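## Task

On top of the two-door cabinet beside arm1, complete a stack that does not overhang the cabinet's edges. Bottom to top: the wooden block with three small holes, then the short square timber piece, then the long cardboard box. Each item must lie on a long side, roughly centred on the item beneath it. Every other object must finish resting directly on the furniture top it currently sits on. The attempt fails if any object taken from a top ends up on the floor unheld, or if any object, held or not, goes inside or beneath furniture. The stack must stand without robot support. At the end, open the gripper and move the arm away.

## Robot and tools

Robots: three identical i2rt Big YAM arms named arm1, arm2 and arm3. Each has six joints, a two-finger gripper and a wrist camera. With joints 1 and 6 at 0 and the hand level and pointing forward, the wrist camera rides on top of the hand and views the fingertips. Maximum reach is roughly 1.0 m from the joint1 axis. Joints move at different speeds, so the hand can take a wide, curving path between postures. Two fixed room cameras, room_a and room_b, watch the scene. Loose objects may occasionally be nudged by outside disturbances.

Frame: there is one shared scene frame with its origin on the floor and +z pointing up. The hand point lies midway between the fingertips. The hand's z axis runs along the fingers, and the fingers open and close along its y axis. Foot poses are never printed.

execute_actions(actions, cameras): actions is a list holding exactly one action, or an empty list to get state and images only. An action is an object keyed by robot name (arm1, arm2, arm3). Each robot's entry contains only "joints", which maps joint names to absolute targets (not offsets). The available keys and their ranges:
- joint1_rad: -2.879 to 2.879, tolerance ±0.045. Rotates the arm about its foot; positive is counter-clockwise seen from above; at 0 the arm extends the way its foot faces.
- joint2_rad: 0 to 3.141, tolerance ±0.14. Shoulder; at 0 the upper arm points back, about level; increasing raises it, then swings it forward.
- joint3_rad: 0 to 3.019, tolerance ±0.09. Elbow; at 0 the forearm is folded onto the upper arm; increasing opens it.
- joint4_rad: -1.692 to 1.57, tolerance ±0.055. Hand pitch; positive tips the fingers up.
- joint5_rad: -1.57 to 1.57, tolerance ±0.03. Sideways hand swing; positive goes to the arm's right.
- joint6_rad: -2.094 to 2.094, tolerance ±0.035. Hand roll; positive is clockwise as seen from behind the hand.
- gripper_m: 0 to 0.093 m fingertip gap, tolerance ±0.003. Grip force tops out around 50 to 62 N per pad, lower on some units.
All motions in one action start at the same moment and may finish at different times. A joint or robot you leave out may keep pushing toward an earlier target. An unknown key or out-of-range number rejects the whole call, and nothing moves. cameras: a list of camera names (arm1_cam_wrist, arm2_cam_wrist, arm3_cam_wrist, room_a, room_b, all). Omitting it, passing null, or ["all"] returns every camera; [] returns none. The "pictures" line lists the images in order. Example: {"arm1": {"joints": {"gripper_m": 0.05}}, "arm2": {"joints": {"joint1_rad": 0.3}}}.

wait(seconds): 0 to 10. Sends no new command and returns the same output as an empty execute_actions.

zoom_image(camera, region): gives a closer view of part of one camera's most recent full image. region is [x0, y0, x1, y1] in pixels, with (0,0) at the top-left, and may be at most 504 by 504. Wrist images are 504x504 fisheye; room images are 896x504.

finished_scene(scene): ends the current scene, identified by its number, once the last command has been held. This cannot be reversed. The result reports success and gives the next task. Sending a reply with no tool call ends everything.

Result lines: joint_positions gives the state. joint_status explains how each commanded motion ended:
- off_target: the joint stopped short and may still be pushing.
- contact_stop or time_out: the joint now holds where it stopped. After time_out it may instead keep a target at most 0.375, 0.375, 0.113, 0.225, 0.075, 0.3 rad away (joints 1 to 6) and keep pushing; on_its_own will name it.
- not_followed: a self/inter-arm collision check withheld the targets. The arm may retry them on later actions. The gripper part of the action still runs.
on_its_own lists uncommanded behaviour; its "held at" value is the held target, not the current position. If a call reports a stop, any later motion, wait and finished_scene calls in that same reply are skipped. Joint torques are listed in joint order and include each unit's offset, scale factor and noise, so they are only a rough hint of load.

Cautions: the arms do not stop when they touch something and can push very hard. To relieve a push, command the joint's reported position. Very small target changes may not move a joint. A loaded joint slowly sags. Holding loads heats motors: a MOTOR HOT line appears from 85 °C, and at 100 °C an OVER-TEMPERATURE FAULT drops that arm. Afterwards its keys report limit_stop_at_motor_heat; resend those targets. A hard press between two robots fails the task; a hard hit might. The collision check can react late and does not account for fingers, gripper housings or wrist cameras. No status line reports robot-robot contact. Avoid drops, slips, slamming objects down, and anything falling to the floor or going under or into furniture. Robot motion time counts against you; thinking time does not, but the robot keeps holding its last command while you think.

Each tool is called after "Request:" as name(argument=value, ...) on one line, values as JSON.

## Session

Request:
execute_actions(actions=[])

Scene clock: 0.00 s.
Joint torques (N m, as the arm reports them, + toward a larger angle): no reading
arm1.joint_positions: joint1_rad=-0.025 joint2_rad=+0.347 joint3_rad=+1.568 joint4_rad=-1.454 joint5_rad=-0.083 joint6_rad=+0.144 gripper_m=+0.095
arm1.joint_status: not commanded
arm1.hand: x=-1.1158 y=+0.3008 z=+1.4229 quat_wxyz=(-0.383, -0.683, -0.378, +0.493) (m; scene frame)
arm2.joint_positions: joint1_rad=+0.654 joint2_rad=+0.428 joint3_rad=+1.646 joint4_rad=-1.382 joint5_rad=+0.089 joint6_rad=-0.119 gripper_m=+0.094
arm2.joint_status: not commanded
arm2.hand: x=-0.0442 y=-0.1783 z=+1.5538 quat_wxyz=(-0.392, +0.663, -0.368, -0.521) (m; scene frame)
arm3.joint_positions: joint1_rad=+0.053 joint2_rad=+0.582 joint3_rad=+1.689 joint4_rad=-1.390 joint5_rad=+0.091 joint6_rad=+0.329 gripper_m=+0.095
arm3.joint_status: not commanded
arm3.hand: x=+1.1100 y=+0.0410 z=+1.4766 quat_wxyz=(-0.338, +0.502, -0.622, -0.496) (m; scene frame)
pictures: arm1_cam_wrist, arm2_cam_wrist, arm3_cam_wrist, room_a, room_b
Images, in order (width x height): arm1_cam_wrist 504x504, arm2_cam_wrist 504x504, arm3_cam_wrist 504x504, room_a 896x504, room_b 896x504.

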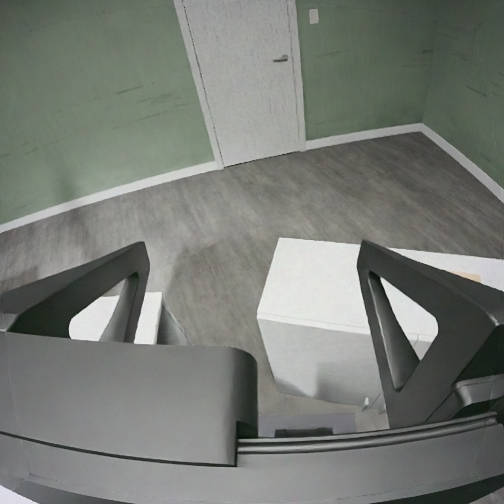

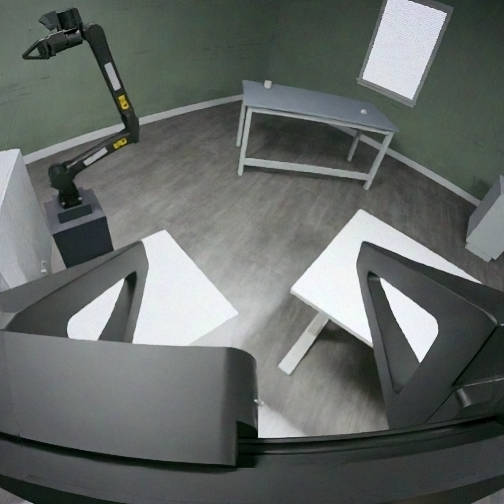

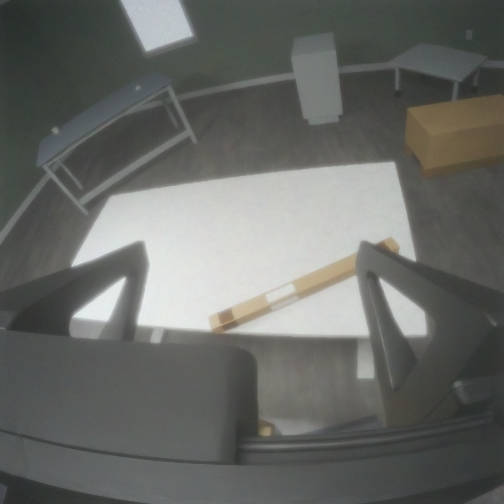

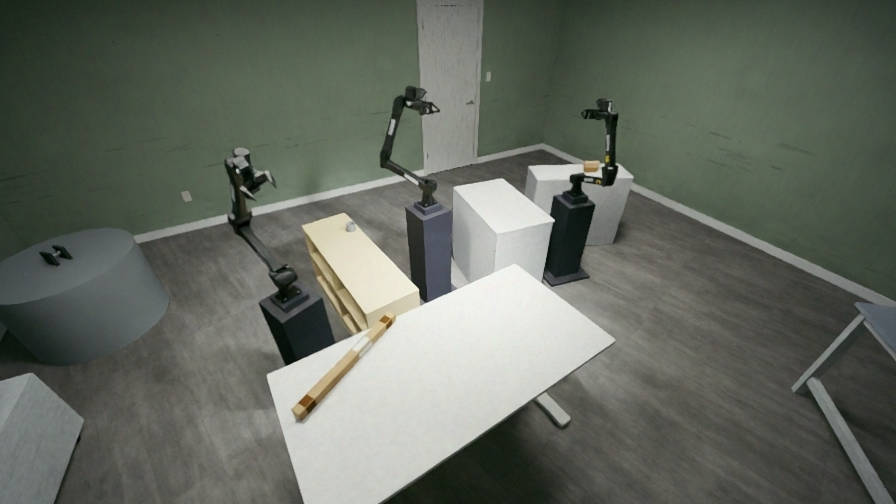

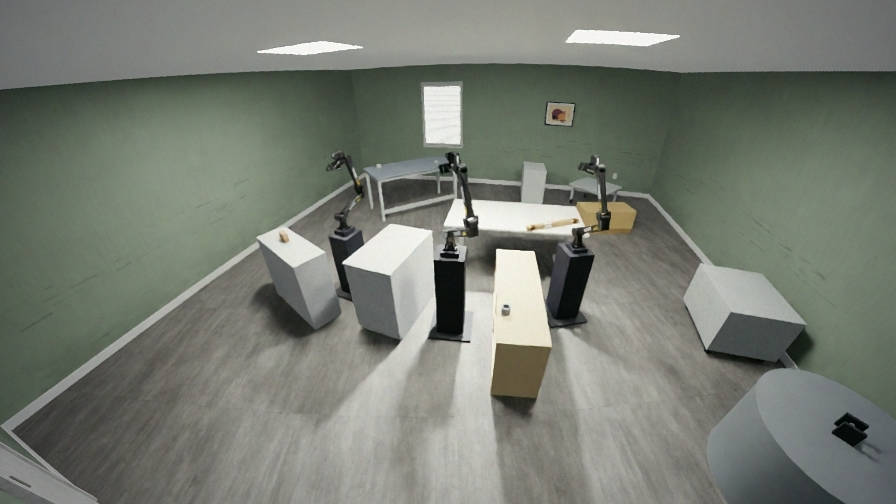

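Request:
zoom_image(camera="room_a", region=[400, 60, 700, 310])

Request:
zoom_image(camera="room_b", region=[230, 130, 630, 410])

Request:
zoom_image(camera="room_a", region=[200, 130, 640, 504])

Region (400, 60, 700, 310) of room_a's 896x504 image, scaled by 1.680, with more detail than that image has.

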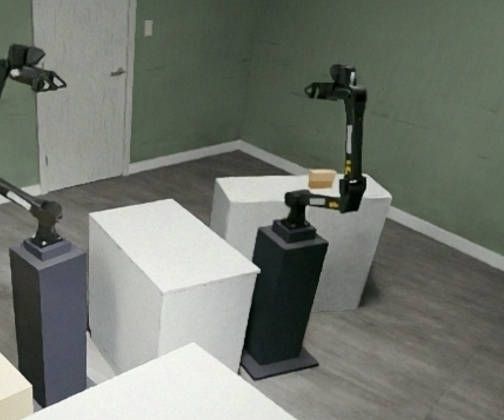

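Region (230, 130, 630, 410) of room_b's 896x504 image, scaled by 1.260, with more detail than that image has; it fills the top 353 rows of this view, and the rest is white.

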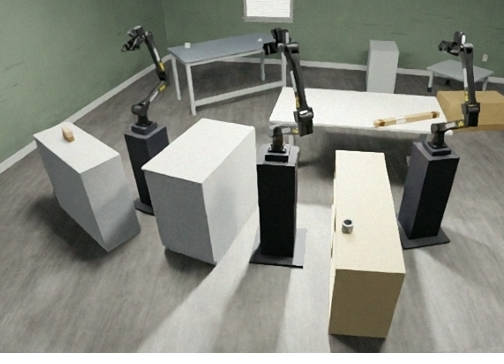

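Region (200, 130, 640, 504) of room_a's 896x504 image, scaled by 1.145, with more detail than that image has; it fills the top 428 rows of this view, and the rest is white.

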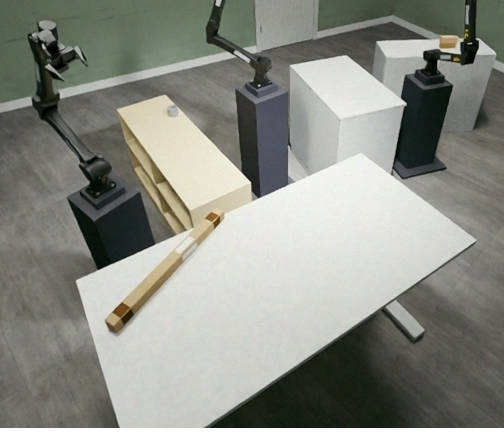

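Request:
zoom_image(camera="room_b", region=[240, 200, 360, 290])

Request:
zoom_image(camera="room_a", region=[520, 130, 660, 230])

Request:
zoom_image(camera="arm3_cam_wrist", region=[150, 220, 450, 470])

Request:
zoom_image(camera="room_b", region=[420, 170, 660, 340])

Region (240, 200, 360, 290) of room_b's 896x504 image, scaled by 4.200, with more detail than that image has; it fills the top 378 rows of this view, and the rest is white.

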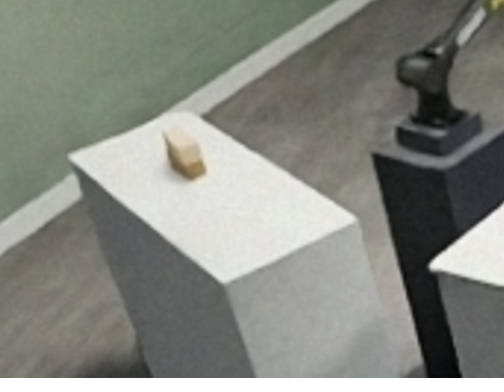

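Region (520, 130, 660, 230) of room_a's 896x504 image, scaled by 3.600, with more detail than that image has; it fills the top 360 rows of this view, and the rest is white.

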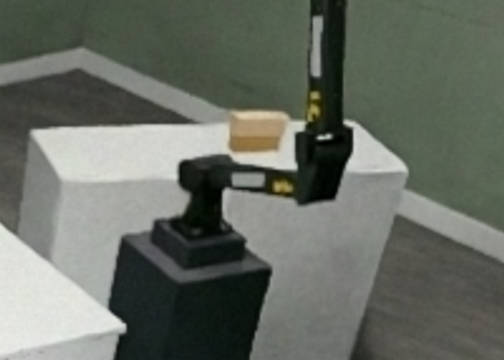

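Region (150, 220, 450, 470) of arm3_cam_wrist's 504x504 image, scaled by 1.680, with more detail than that image has.

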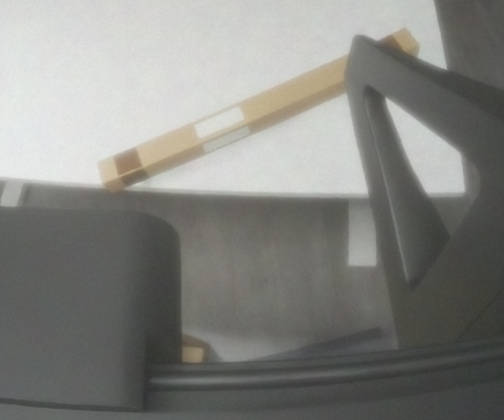

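Region (420, 170, 660, 340) of room_b's 896x504 image, scaled by 2.100, with more detail than that image has; it fills the top 357 rows of this view, and the rest is white.

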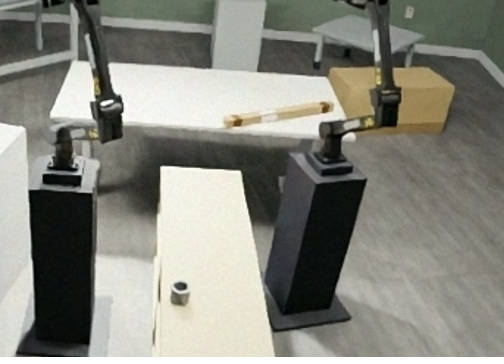

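Request:
execute_actions(actions=[{"arm1":{"joints":{"joint2_rad":1.1}},"arm2":{"joints":{"joint3_rad":1.0}},"arm3":{"joints":{"joint4_rad":-0.6}}}])

Scene clock: 7.30 s.
Joint torques (N m, as the arm reports them, + toward a larger angle): arm1=[-0.39 -4.88 10.44  2.07 -0.12 -0.09] | arm2=[-1.89  2.04  7.15  1.87  0.11 -0.03] | arm3=[-0.67  5.61  7.17  2.5  -0.04 -0.06]
arm1.joint_positions: joint1_rad=-0.025 joint2_rad=+1.100 joint3_rad=+1.567 joint4_rad=-1.454 joint5_rad=-0.083 joint6_rad=+0.144 gripper_m=+0.095
arm1.joint_status: all done
arm1.hand: x=-1.2714 y=+0.0096 z=+1.2672 quat_wxyz=(-0.198, -0.846, -0.444, +0.219) (m; scene frame)
arm2.joint_positions: joint1_rad=+0.654 joint2_rad=+0.431 joint3_rad=+1.009 joint4_rad=-1.382 joint5_rad=+0.089 joint6_rad=-0.119 gripper_m=+0.094
arm2.joint_status: all done
arm2.hand: x=-0.1015 y=-0.0726 z=+1.2700 quat_wxyz=(-0.248, +0.816, -0.433, -0.291) (m; scene frame)
arm3.joint_positions: joint1_rad=+0.053 joint2_rad=+0.582 joint3_rad=+1.689 joint4_rad=-0.625 joint5_rad=+0.091 joint6_rad=+0.329 gripper_m=+0.095
arm3.joint_status: all done
arm3.hand: x=+1.1114 y=+0.0233 z=+1.6586 quat_wxyz=(-0.456, +0.311, -0.416, -0.723) (m; scene frame)
pictures: arm1_cam_wrist, arm2_cam_wrist, arm3_cam_wrist, room_a, room_b
Images, in order (width x height): arm1_cam_wrist 504x504, arm2_cam_wrist 504x504, arm3_cam_wrist 504x504, room_a 896x504, room_b 896x504.

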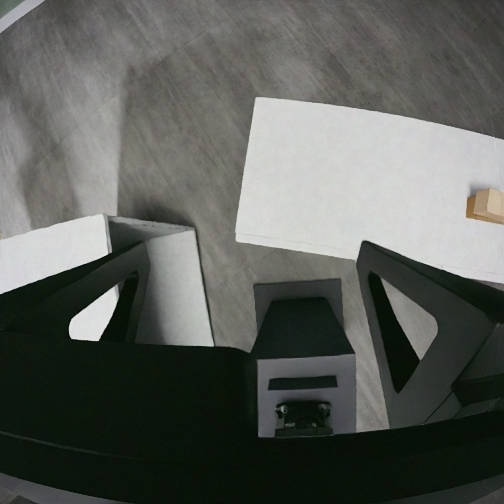

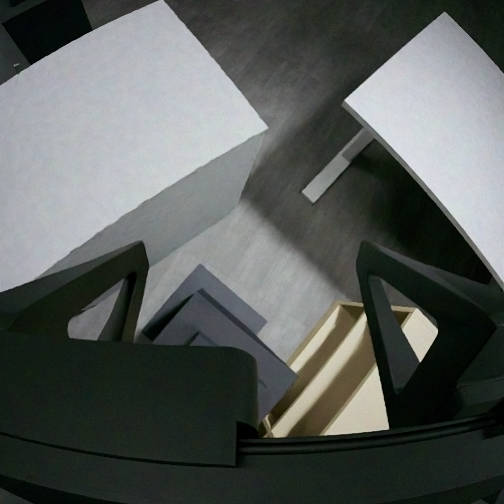

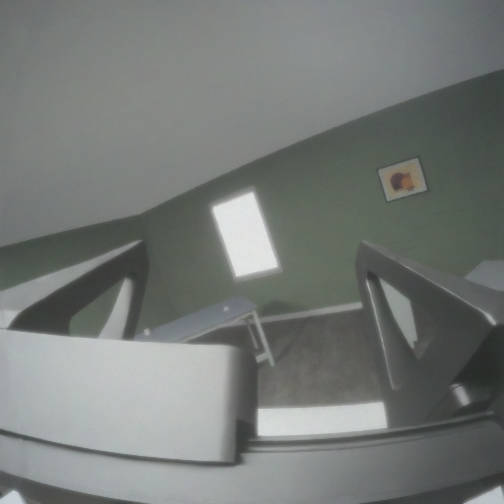

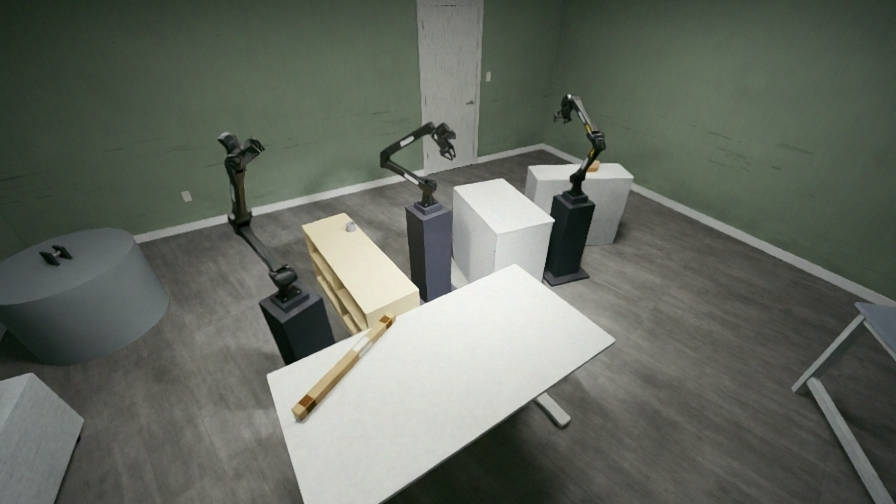

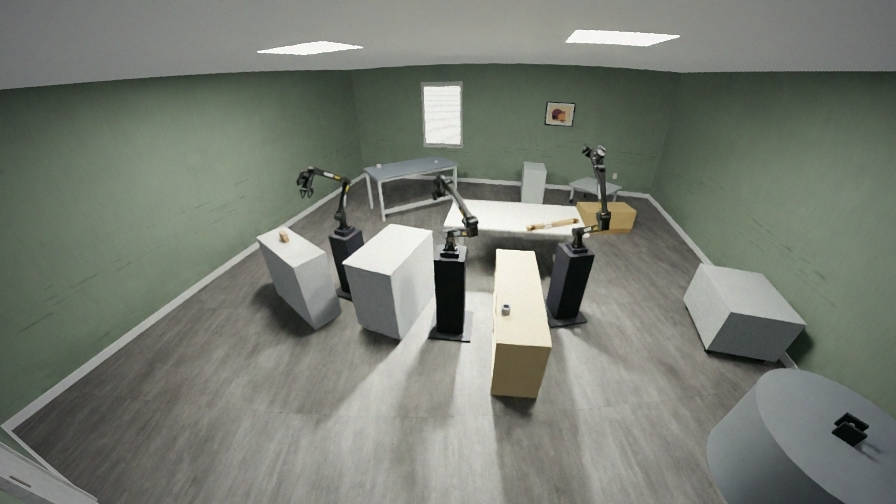

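Request:
execute_actions(actions=[{"arm1":{"joints":{"joint1_rad":-0.82,"joint2_rad":1.494,"joint3_rad":1.832,"joint4_rad":-1.24,"joint5_rad":0,"joint6_rad":0}},"arm3":{"joints":{"joint1_rad":-0.25,"joint2_rad":1.494,"joint3_rad":1.832,"joint4_rad":-1.23,"joint5_rad":0,"joint6_rad":0}},"arm2":{"joints":{"joint5_rad":0,"joint6_rad":0}}}])

Scene clock: 19.30 s.
Joint torques (N m, as the arm reports them, + toward a larger angle): arm1=[  0.28 -11.86  13.9    2.17  -0.07  -0.22] | arm2=[-1.88  2.35  7.05  1.91 -0.04  0.07] | arm3=[ -1.38 -12.    14.46   0.78  -0.04  -0.16]
arm1.joint_positions: joint1_rad=-0.828 joint2_rad=+1.495 joint3_rad=+1.786 joint4_rad=-1.247 joint5_rad=+0.000 joint6_rad=+0.017 gripper_m=+0.095
arm1.joint_status: all done
arm1.hand: x=-1.6494 y=+0.2008 z=+1.2267 quat_wxyz=(-0.047, -0.943, -0.124, +0.305) (m; scene frame)
arm2.joint_positions: joint1_rad=+0.654 joint2_rad=+0.431 joint3_rad=+1.009 joint4_rad=-1.382 joint5_rad=+0.003 joint6_rad=-0.014 gripper_m=+0.094
arm2.joint_status: all done
arm2.hand: x=-0.1147 y=-0.0794 z=+1.2694 quat_wxyz=(-0.198, +0.802, -0.462, -0.324) (m; scene frame)
arm3.joint_positions: joint1_rad=-0.242 joint2_rad=+1.488 joint3_rad=+1.796 joint4_rad=-1.214 joint5_rad=+0.002 joint6_rad=+0.012 gripper_m=+0.095
arm3.joint_status: all done
arm3.hand: x=+1.1911 y=+0.4610 z=+1.2443 quat_wxyz=(-0.247, +0.624, -0.709, -0.214) (m; scene frame)
pictures: arm1_cam_wrist, arm2_cam_wrist, arm3_cam_wrist, room_a, room_b
Images, in order (width x height): arm1_cam_wrist 504x504, arm2_cam_wrist 504x504, arm3_cam_wrist 504x504, room_a 896x504, room_b 896x504.

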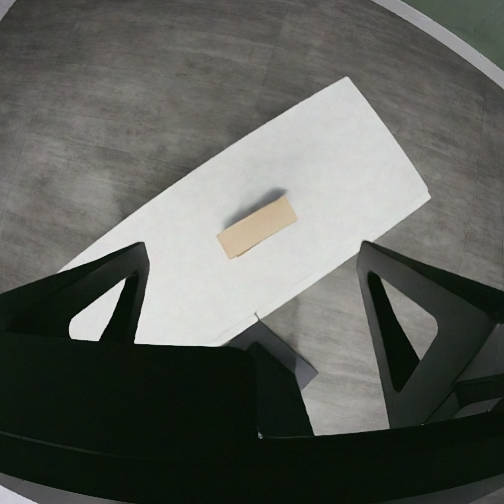

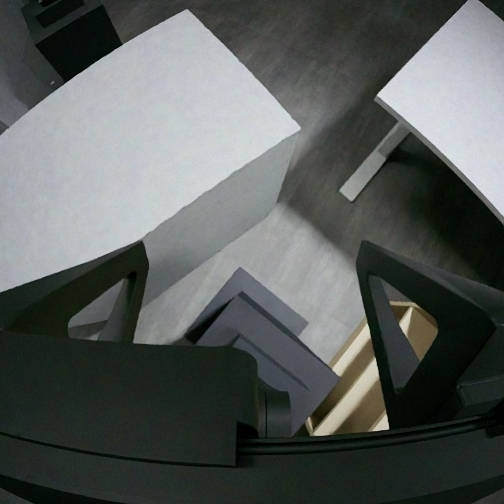

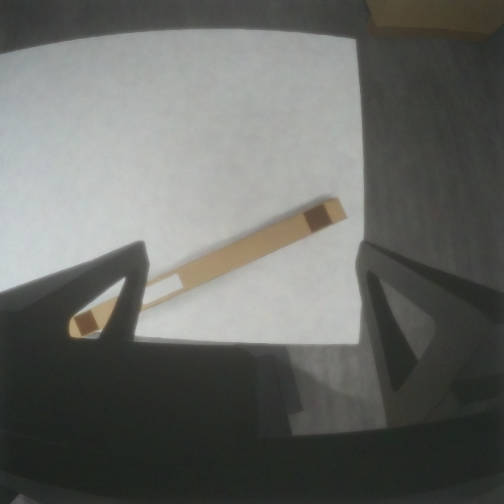

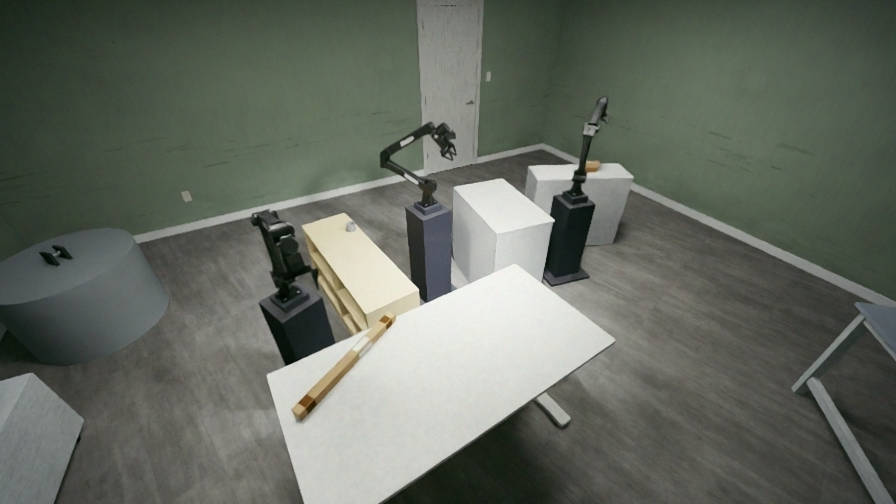

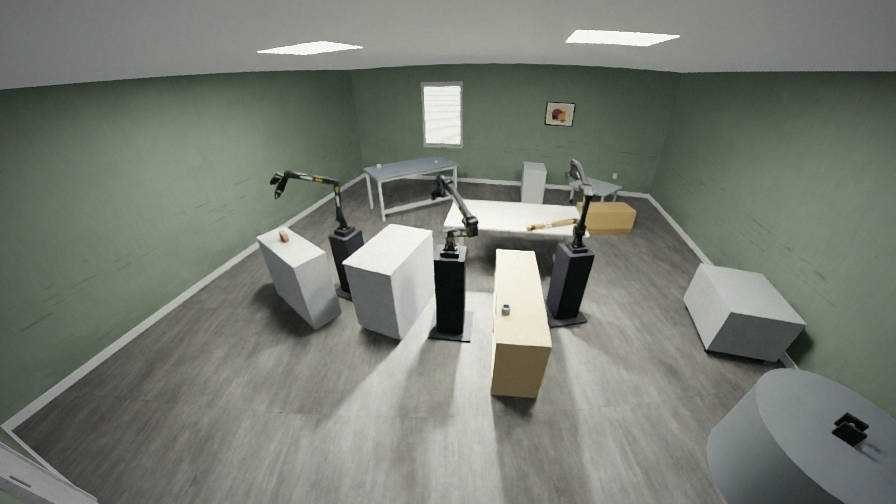

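Request:
execute_actions(actions=[{"arm1":{"joints":{"joint1_rad":-0.845,"joint2_rad":1.912,"joint3_rad":2.02,"joint4_rad":-1.66,"joint5_rad":0,"joint6_rad":1.0}},"arm3":{"joints":{"joint1_rad":-0.058,"joint2_rad":1.794,"joint3_rad":1.56,"joint4_rad":-1.31,"joint5_rad":0,"joint6_rad":1.34}}}], cameras=["arm1_cam_wrist","arm3_cam_wrist","room_a"])

Scene clock: 26.77 s.
Joint torques (N m, as the arm reports them, + toward a larger angle): arm1=[ -0.91 -18.24  12.     0.25   0.01   0.07] | arm2=[-1.94  2.07  7.15  1.89 -0.07  0.08] | arm3=[ -1.3  -16.24  12.87  -0.41   0.12   0.11]
arm1.joint_positions: joint1_rad=-0.837 joint2_rad=+1.916 joint3_rad=+1.990 joint4_rad=-1.653 joint5_rad=+0.000 joint6_rad=+0.983 gripper_m=+0.095
arm1.joint_status: all done
arm1.hand: x=-1.6761 y=+0.1981 z=+1.0510 quat_wxyz=(-0.002, -0.937, +0.348, +0.001) (m; scene frame)
arm2.joint_positions: joint1_rad=+0.654 joint2_rad=+0.431 joint3_rad=+1.009 joint4_rad=-1.382 joint5_rad=+0.003 joint6_rad=-0.014 gripper_m=+0.094
arm2.joint_status: not commanded
arm2.hand: x=-0.1147 y=-0.0794 z=+1.2694 quat_wxyz=(-0.198, +0.802, -0.462, -0.324) (m; scene frame)
arm3.joint_positions: joint1_rad=-0.052 joint2_rad=+1.790 joint3_rad=+1.528 joint4_rad=-1.296 joint5_rad=-0.001 joint6_rad=+1.328 gripper_m=+0.095
arm3.joint_status: all done
arm3.hand: x=+1.0870 y=+0.4321 z=+0.9478 quat_wxyz=(-0.005, +0.157, -0.988, -0.005) (m; scene frame)
pictures: arm1_cam_wrist, arm3_cam_wrist, room_a
Images, in order (width x height): arm1_cam_wrist 504x504, arm3_cam_wrist 504x504, room_a 896x504.

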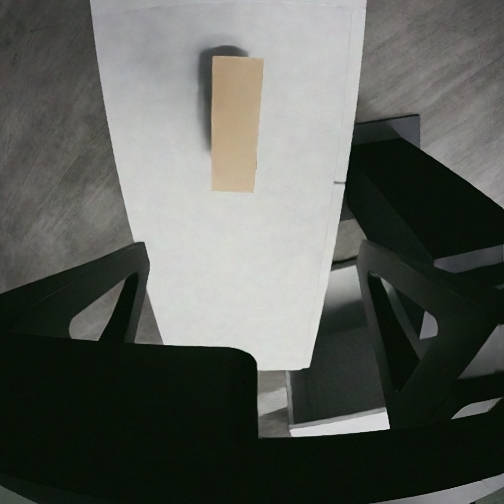

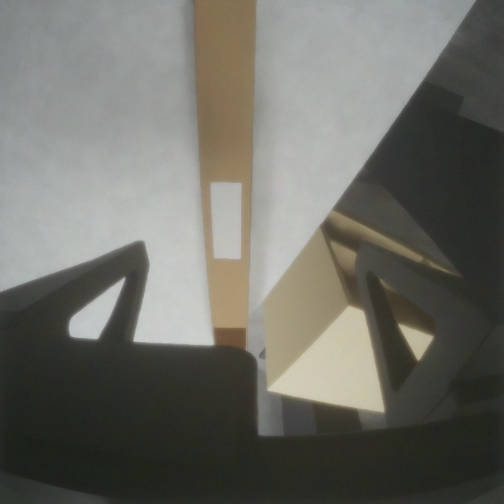

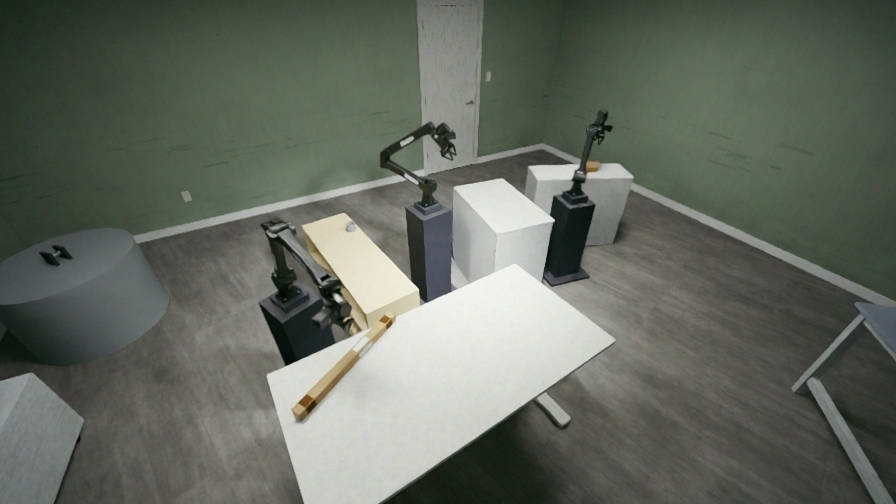

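Request:
execute_actions(actions=[{"arm1":{"joints":{"joint1_rad":-0.826,"joint2_rad":1.946,"joint3_rad":1.865,"joint4_rad":-1.474}},"arm3":{"joints":{"joint1_rad":-0.043,"joint2_rad":1.936,"joint3_rad":1.487,"joint4_rad":-1.10}}}], cameras=["arm1_cam_wrist","arm3_cam_wrist"])

Scene clock: 29.77 s.
Joint torques (N m, as the arm reports them, + toward a larger angle): arm1=[  0.38 -19.56   9.62   1.04   0.01   0.06] | arm2=[-1.63  2.22  7.07  1.84 -0.07  0.09] | arm3=[ -0.22 -18.05   9.84   0.87   0.12   0.12]
arm1.joint_positions: joint1_rad=-0.836 joint2_rad=+1.960 joint3_rad=+1.862 joint4_rad=-1.483 joint5_rad=+0.000 joint6_rad=+0.983 gripper_m=+0.095
arm1.joint_status: all done
arm1.hand: x=-1.6895 y=+0.1937 z=+0.9770 quat_wxyz=(-0.002, -0.937, +0.348, +0.000) (m; scene frame)
arm2.joint_positions: joint1_rad=+0.654 joint2_rad=+0.431 joint3_rad=+1.009 joint4_rad=-1.382 joint5_rad=+0.003 joint6_rad=-0.014 gripper_m=+0.094
arm2.joint_status: not commanded
arm2.hand: x=-0.1147 y=-0.0794 z=+1.2694 quat_wxyz=(-0.198, +0.802, -0.462, -0.324) (m; scene frame)
arm3.joint_positions: joint1_rad=-0.052 joint2_rad=+1.940 joint3_rad=+1.477 joint4_rad=-1.118 joint5_rad=-0.001 joint6_rad=+1.328 gripper_m=+0.095
arm3.joint_status: all done
arm3.hand: x=+1.0866 y=+0.4506 z=+0.8499 quat_wxyz=(-0.004, +0.156, -0.988, +0.006) (m; scene frame)
pictures: arm1_cam_wrist, arm3_cam_wrist
Images, in order (width x height): arm1_cam_wrist 504x504, arm3_cam_wrist 504x504.

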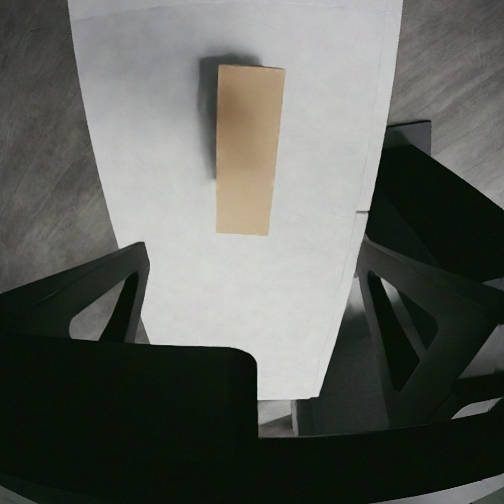

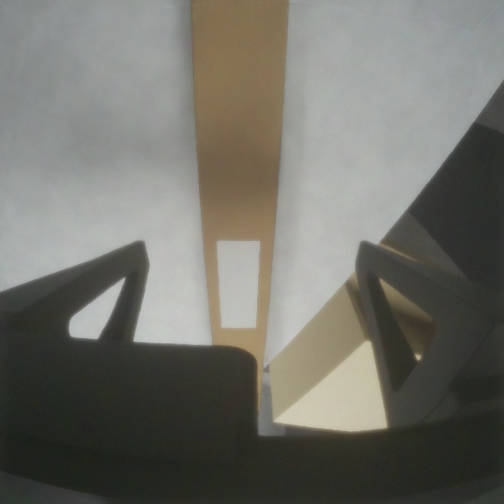

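Request:
execute_actions(actions=[{"arm1":{"joints":{"joint2_rad":2.03,"joint3_rad":1.685,"joint4_rad":-1.2}},"arm3":{"joints":{"joint2_rad":2.066,"joint3_rad":1.45,"joint4_rad":-0.925}}}], cameras=["arm1_cam_wrist","arm3_cam_wrist","room_a"])

Scene clock: 34.97 s.
Joint torques (N m, as the arm reports them, + toward a larger angle): arm1=[  0.39 -20.45   9.59   1.04   0.01   0.06] | arm2=[-1.75  2.    7.14  1.86 -0.07  0.07] | arm3=[ -0.26 -18.6    9.08   0.69   0.12   0.12]
arm1.joint_positions: joint1_rad=-0.836 joint2_rad=+2.049 joint3_rad=+1.675 joint4_rad=-1.210 joint5_rad=+0.000 joint6_rad=+0.983 gripper_m=+0.095
arm1.joint_status: all done
arm1.hand: x=-1.6937 y=+0.1922 z=+0.8551 quat_wxyz=(-0.001, -0.937, +0.348, -0.001) (m; scene frame)
arm2.joint_positions: joint1_rad=+0.654 joint2_rad=+0.431 joint3_rad=+1.009 joint4_rad=-1.382 joint5_rad=+0.003 joint6_rad=-0.014 gripper_m=+0.094
arm2.joint_status: not commanded
arm2.hand: x=-0.1147 y=-0.0794 z=+1.2694 quat_wxyz=(-0.198, +0.802, -0.462, -0.324) (m; scene frame)
arm3.joint_positions: joint1_rad=-0.052 joint2_rad=+2.061 joint3_rad=+1.443 joint4_rad=-0.942 joint5_rad=-0.001 joint6_rad=+1.329 gripper_m=+0.095
arm3.joint_status: all done
arm3.hand: x=+1.0864 y=+0.4634 z=+0.7729 quat_wxyz=(-0.005, +0.156, -0.988, -0.004) (m; scene frame)
pictures: arm1_cam_wrist, arm3_cam_wrist, room_a
Images, in order (width x height): arm1_cam_wrist 504x504, arm3_cam_wrist 504x504, room_a 896x504.

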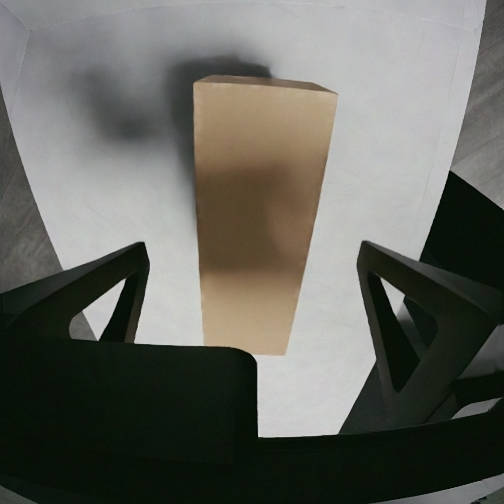

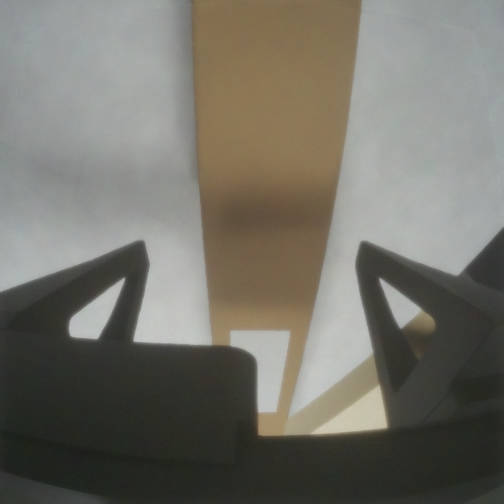

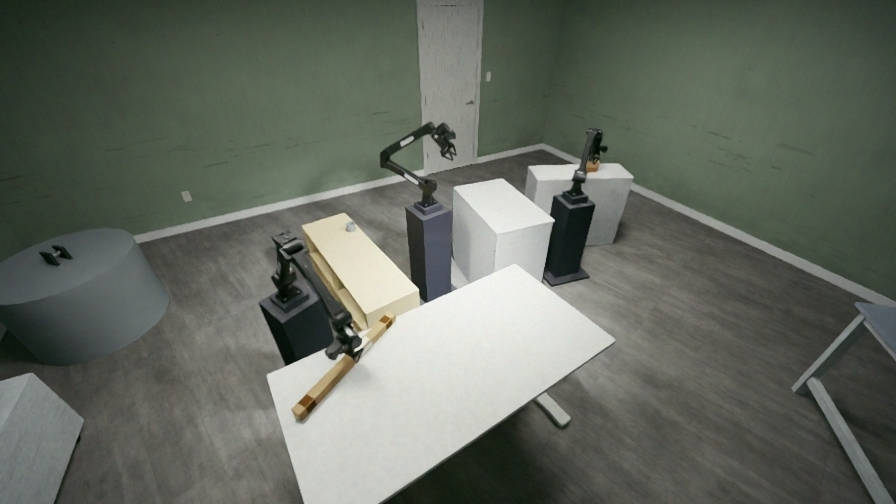

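Request:
execute_actions(actions=[{"arm1":{"joints":{"joint2_rad":2.052,"joint4_rad":-1.18}},"arm3":{"joints":{"joint2_rad":2.106,"joint4_rad":-0.89}}}], cameras=["arm1_cam_wrist","arm3_cam_wrist"])

Scene clock: 37.77 s.
Joint torques (N m, as the arm reports them, + toward a larger angle): arm1=[  0.44 -18.57   9.65   1.1    0.01   0.06] | arm2=[-2.05  2.06  7.04  1.92 -0.06  0.07] | arm3=[ -0.25 -16.53   8.69   0.92   0.12   0.11]
arm1.joint_positions: joint1_rad=-0.836 joint2_rad=+2.049 joint3_rad=+1.675 joint4_rad=-1.190 joint5_rad=+0.000 joint6_rad=+0.983 gripper_m=+0.095
arm1.joint_status: all done
arm1.hand: x=-1.6984 y=+0.1909 z=+0.8551 quat_wxyz=(-0.007, -0.937, +0.348, +0.007) (m; scene frame)
arm2.joint_positions: joint1_rad=+0.654 joint2_rad=+0.431 joint3_rad=+1.009 joint4_rad=-1.382 joint5_rad=+0.003 joint6_rad=-0.014 gripper_m=+0.094
arm2.joint_status: not commanded
arm2.hand: x=-0.1147 y=-0.0794 z=+1.2694 quat_wxyz=(-0.198, +0.802, -0.462, -0.324) (m; scene frame)
arm3.joint_positions: joint1_rad=-0.052 joint2_rad=+2.077 joint3_rad=+1.443 joint4_rad=-0.908 joint5_rad=-0.001 joint6_rad=+1.329 gripper_m=+0.095
arm3.joint_status: all done
arm3.hand: x=+1.0861 y=+0.4691 z=+0.7642 quat_wxyz=(-0.005, +0.156, -0.988, -0.013) (m; scene frame)
pictures: arm1_cam_wrist, arm3_cam_wrist
Images, in order (width x height): arm1_cam_wrist 504x504, arm3_cam_wrist 504x504.

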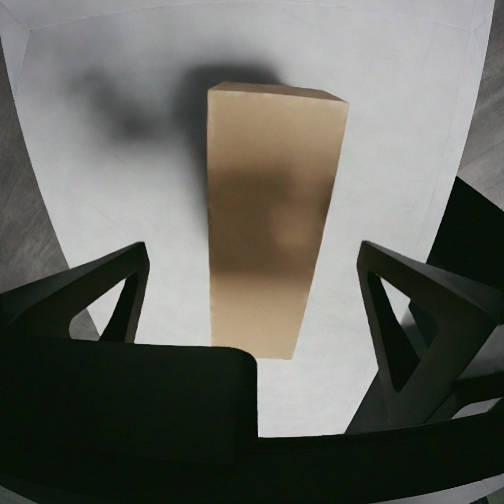

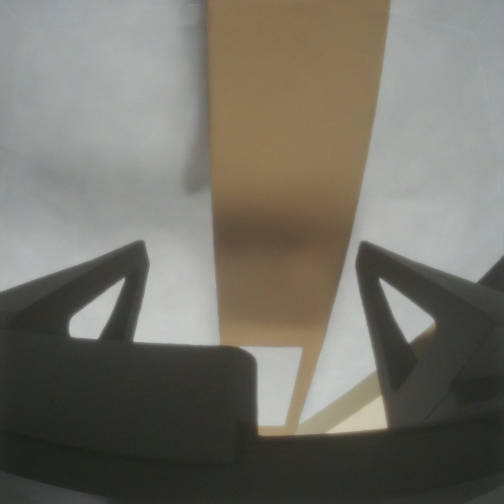

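Request:
execute_actions(actions=[{"arm1":{"joints":{"joint2_rad":2.085}},"arm3":{"joints":{"joint2_rad":2.135}}}], cameras=["arm1_cam_wrist","arm3_cam_wrist"])

Scene clock: 39.07 s.
Joint torques (N m, as the arm reports them, + toward a larger angle): arm1=[  0.39 -19.6    9.53   0.98   0.01   0.06] | arm2=[-1.73  2.28  7.05  1.87 -0.07  0.07] | arm3=[ -0.16 -16.59   8.57   0.75   0.12   0.12]
arm1.joint_positions: joint1_rad=-0.836 joint2_rad=+2.087 joint3_rad=+1.675 joint4_rad=-1.189 joint5_rad=+0.000 joint6_rad=+0.983 gripper_m=+0.095
arm1.joint_status: all done
arm1.hand: x=-1.6955 y=+0.1916 z=+0.8326 quat_wxyz=(+0.004, -0.937, +0.348, -0.008) (m; scene frame)
arm2.joint_positions: joint1_rad=+0.654 joint2_rad=+0.431 joint3_rad=+1.009 joint4_rad=-1.382 joint5_rad=+0.003 joint6_rad=-0.014 gripper_m=+0.094
arm2.joint_status: not commanded
arm2.hand: x=-0.1147 y=-0.0794 z=+1.2694 quat_wxyz=(-0.198, +0.802, -0.462, -0.324) (m; scene frame)
arm3.joint_positions: joint1_rad=-0.052 joint2_rad=+2.111 joint3_rad=+1.443 joint4_rad=-0.907 joint5_rad=-0.001 joint6_rad=+1.329 gripper_m=+0.095
arm3.joint_status: all done
arm3.hand: x=+1.0867 y=+0.4631 z=+0.7454 quat_wxyz=(-0.004, +0.156, -0.988, +0.003) (m; scene frame)
pictures: arm1_cam_wrist, arm3_cam_wrist
Images, in order (width x height): arm1_cam_wrist 504x504, arm3_cam_wrist 504x504.

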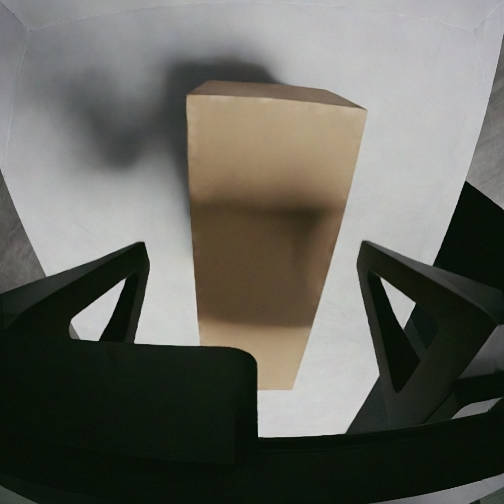

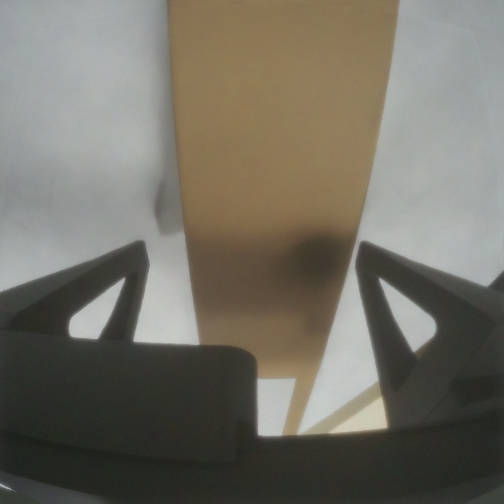

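Request:
execute_actions(actions=[{"arm1":{"joints":{"gripper_m":0.025}},"arm3":{"joints":{"gripper_m":0.03}}}], cameras=["arm1_cam_wrist","arm3_cam_wrist"])

Scene clock: 39.97 s.
Joint torques (N m, as the arm reports them, + toward a larger angle): arm1=[  0.44 -19.31   9.46   0.89   0.     0.05] | arm2=[-2.15  1.97  7.04  1.91 -0.06  0.09] | arm3=[ -0.24 -17.07   8.56   0.75   0.12   0.11]
arm1.joint_positions: joint1_rad=-0.836 joint2_rad=+2.087 joint3_rad=+1.675 joint4_rad=-1.188 joint5_rad=+0.000 joint6_rad=+0.985 gripper_m=+0.046
arm1.joint_status: gripper_m off_target (ended at +0.046, target +0.025)
arm1.hand: x=-1.6958 y=+0.1915 z=+0.8326 quat_wxyz=(+0.004, -0.937, +0.349, -0.007) (m; scene frame)
arm2.joint_positions: joint1_rad=+0.654 joint2_rad=+0.431 joint3_rad=+1.009 joint4_rad=-1.382 joint5_rad=+0.003 joint6_rad=-0.014 gripper_m=+0.094
arm2.joint_status: not commanded
arm2.hand: x=-0.1147 y=-0.0794 z=+1.2694 quat_wxyz=(-0.198, +0.802, -0.462, -0.324) (m; scene frame)
arm3.joint_positions: joint1_rad=-0.052 joint2_rad=+2.111 joint3_rad=+1.443 joint4_rad=-0.906 joint5_rad=-0.001 joint6_rad=+1.330 gripper_m=+0.049
arm3.joint_status: gripper_m off_target (ended at +0.049, target +0.030)
arm3.hand: x=+1.0868 y=+0.4634 z=+0.7454 quat_wxyz=(-0.004, +0.156, -0.988, +0.002) (m; scene frame)
pictures: arm1_cam_wrist, arm3_cam_wrist
Images, in order (width x height): arm1_cam_wrist 504x504, arm3_cam_wrist 504x504.

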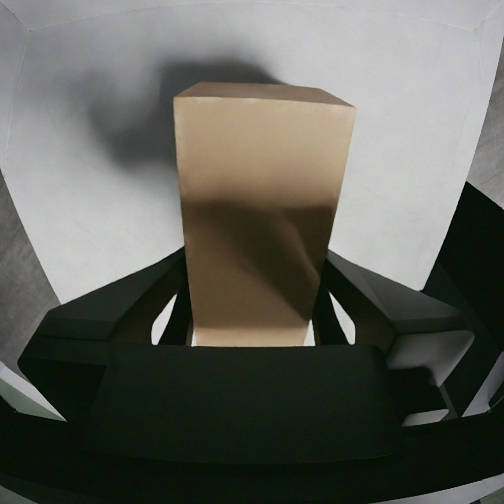

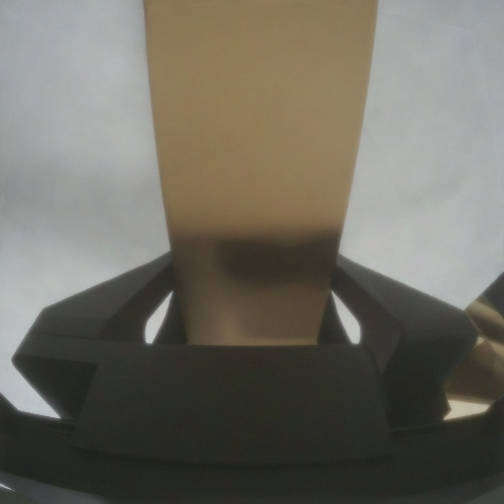

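Request:
execute_actions(actions=[{"arm1":{"joints":{"joint2_rad":1.975,"joint3_rad":1.81,"joint4_rad":-1.385}},"arm3":{"joints":{"joint2_rad":1.73,"joint3_rad":1.40,"joint4_rad":-1.22}},"arm2":{"joints":{"joint1_rad":-1.41,"joint2_rad":1.40,"joint3_rad":1.75,"joint4_rad":-1.3}}}])

Scene clock: 45.90 s.
Joint torques (N m, as the arm reports them, + toward a larger angle): arm1=[  0.41 -18.77  12.98   0.21   0.01   0.05] | arm2=[ -0.76 -13.1   12.84   1.48   0.01   0.05] | arm3=[ -0.2  -13.96  11.06  -0.45   0.09   0.1 ]
arm1.joint_positions: joint1_rad=-0.836 joint2_rad=+1.979 joint3_rad=+1.767 joint4_rad=-1.378 joint5_rad=+0.000 joint6_rad=+0.985 gripper_m=+0.046
arm1.joint_status: all done
arm1.hand: x=-1.6875 y=+0.1941 z=+0.9300 quat_wxyz=(+0.001, -0.937, +0.349, -0.003) (m; scene frame)
arm2.joint_positions: joint1_rad=-1.413 joint2_rad=+1.414 joint3_rad=+1.682 joint4_rad=-1.304 joint5_rad=+0.001 joint6_rad=-0.012 gripper_m=+0.094
arm2.joint_status: all done
arm2.hand: x=+0.5041 y=-0.2453 z=+1.2891 quat_wxyz=(-0.264, +0.010, -0.965, -0.007) (m; scene frame)
arm3.joint_positions: joint1_rad=-0.052 joint2_rad=+1.714 joint3_rad=+1.385 joint4_rad=-1.204 joint5_rad=+0.000 joint6_rad=+1.330 gripper_m=+0.049
arm3.joint_status: all done
arm3.hand: x=+1.0894 y=+0.4036 z=+0.9338 quat_wxyz=(-0.006, +0.156, -0.988, -0.017) (m; scene frame)
pictures: arm1_cam_wrist, arm2_cam_wrist, arm3_cam_wrist, room_a, room_b
Images, in order (width x height): arm1_cam_wrist 504x504, arm2_cam_wrist 504x504, arm3_cam_wrist 504x504, room_a 896x504, room_b 896x504.

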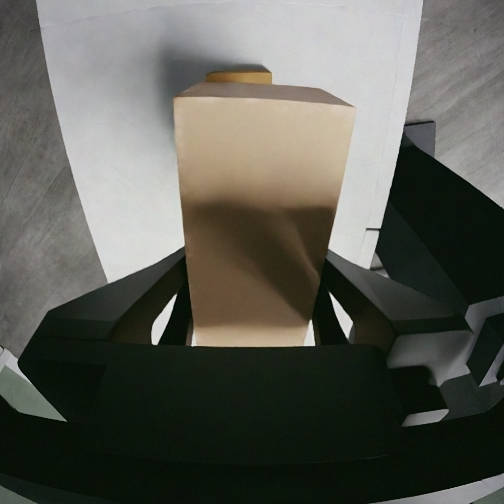

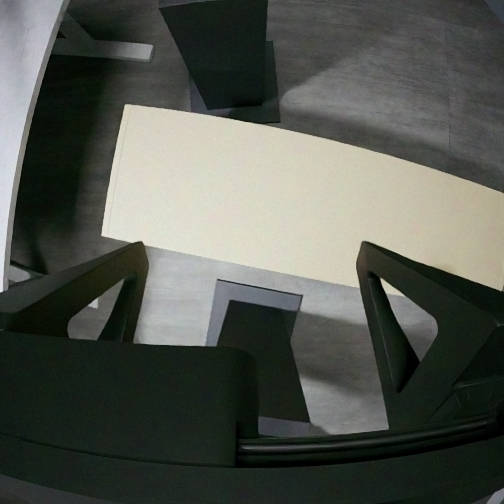

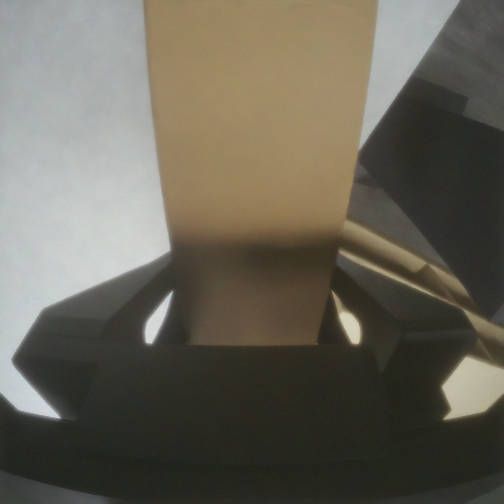

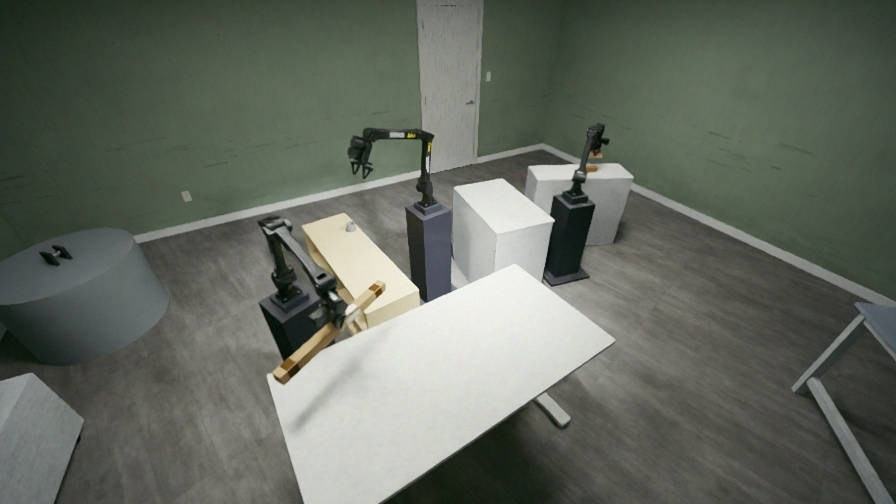

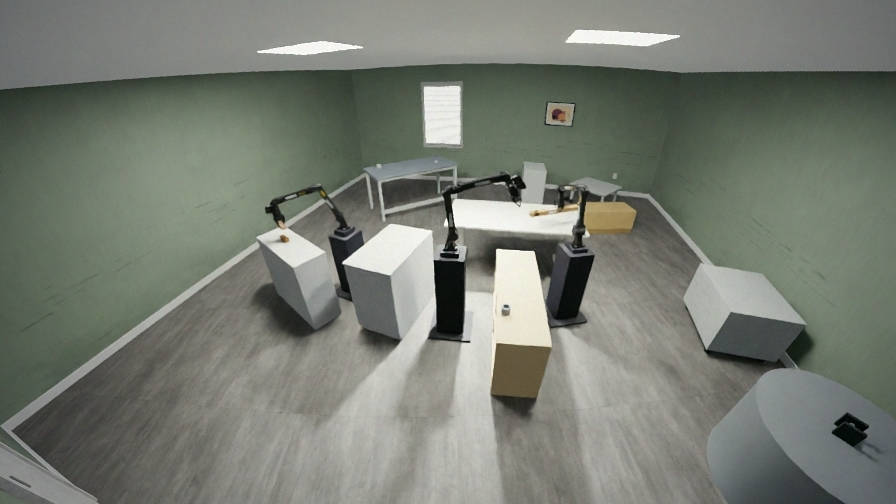

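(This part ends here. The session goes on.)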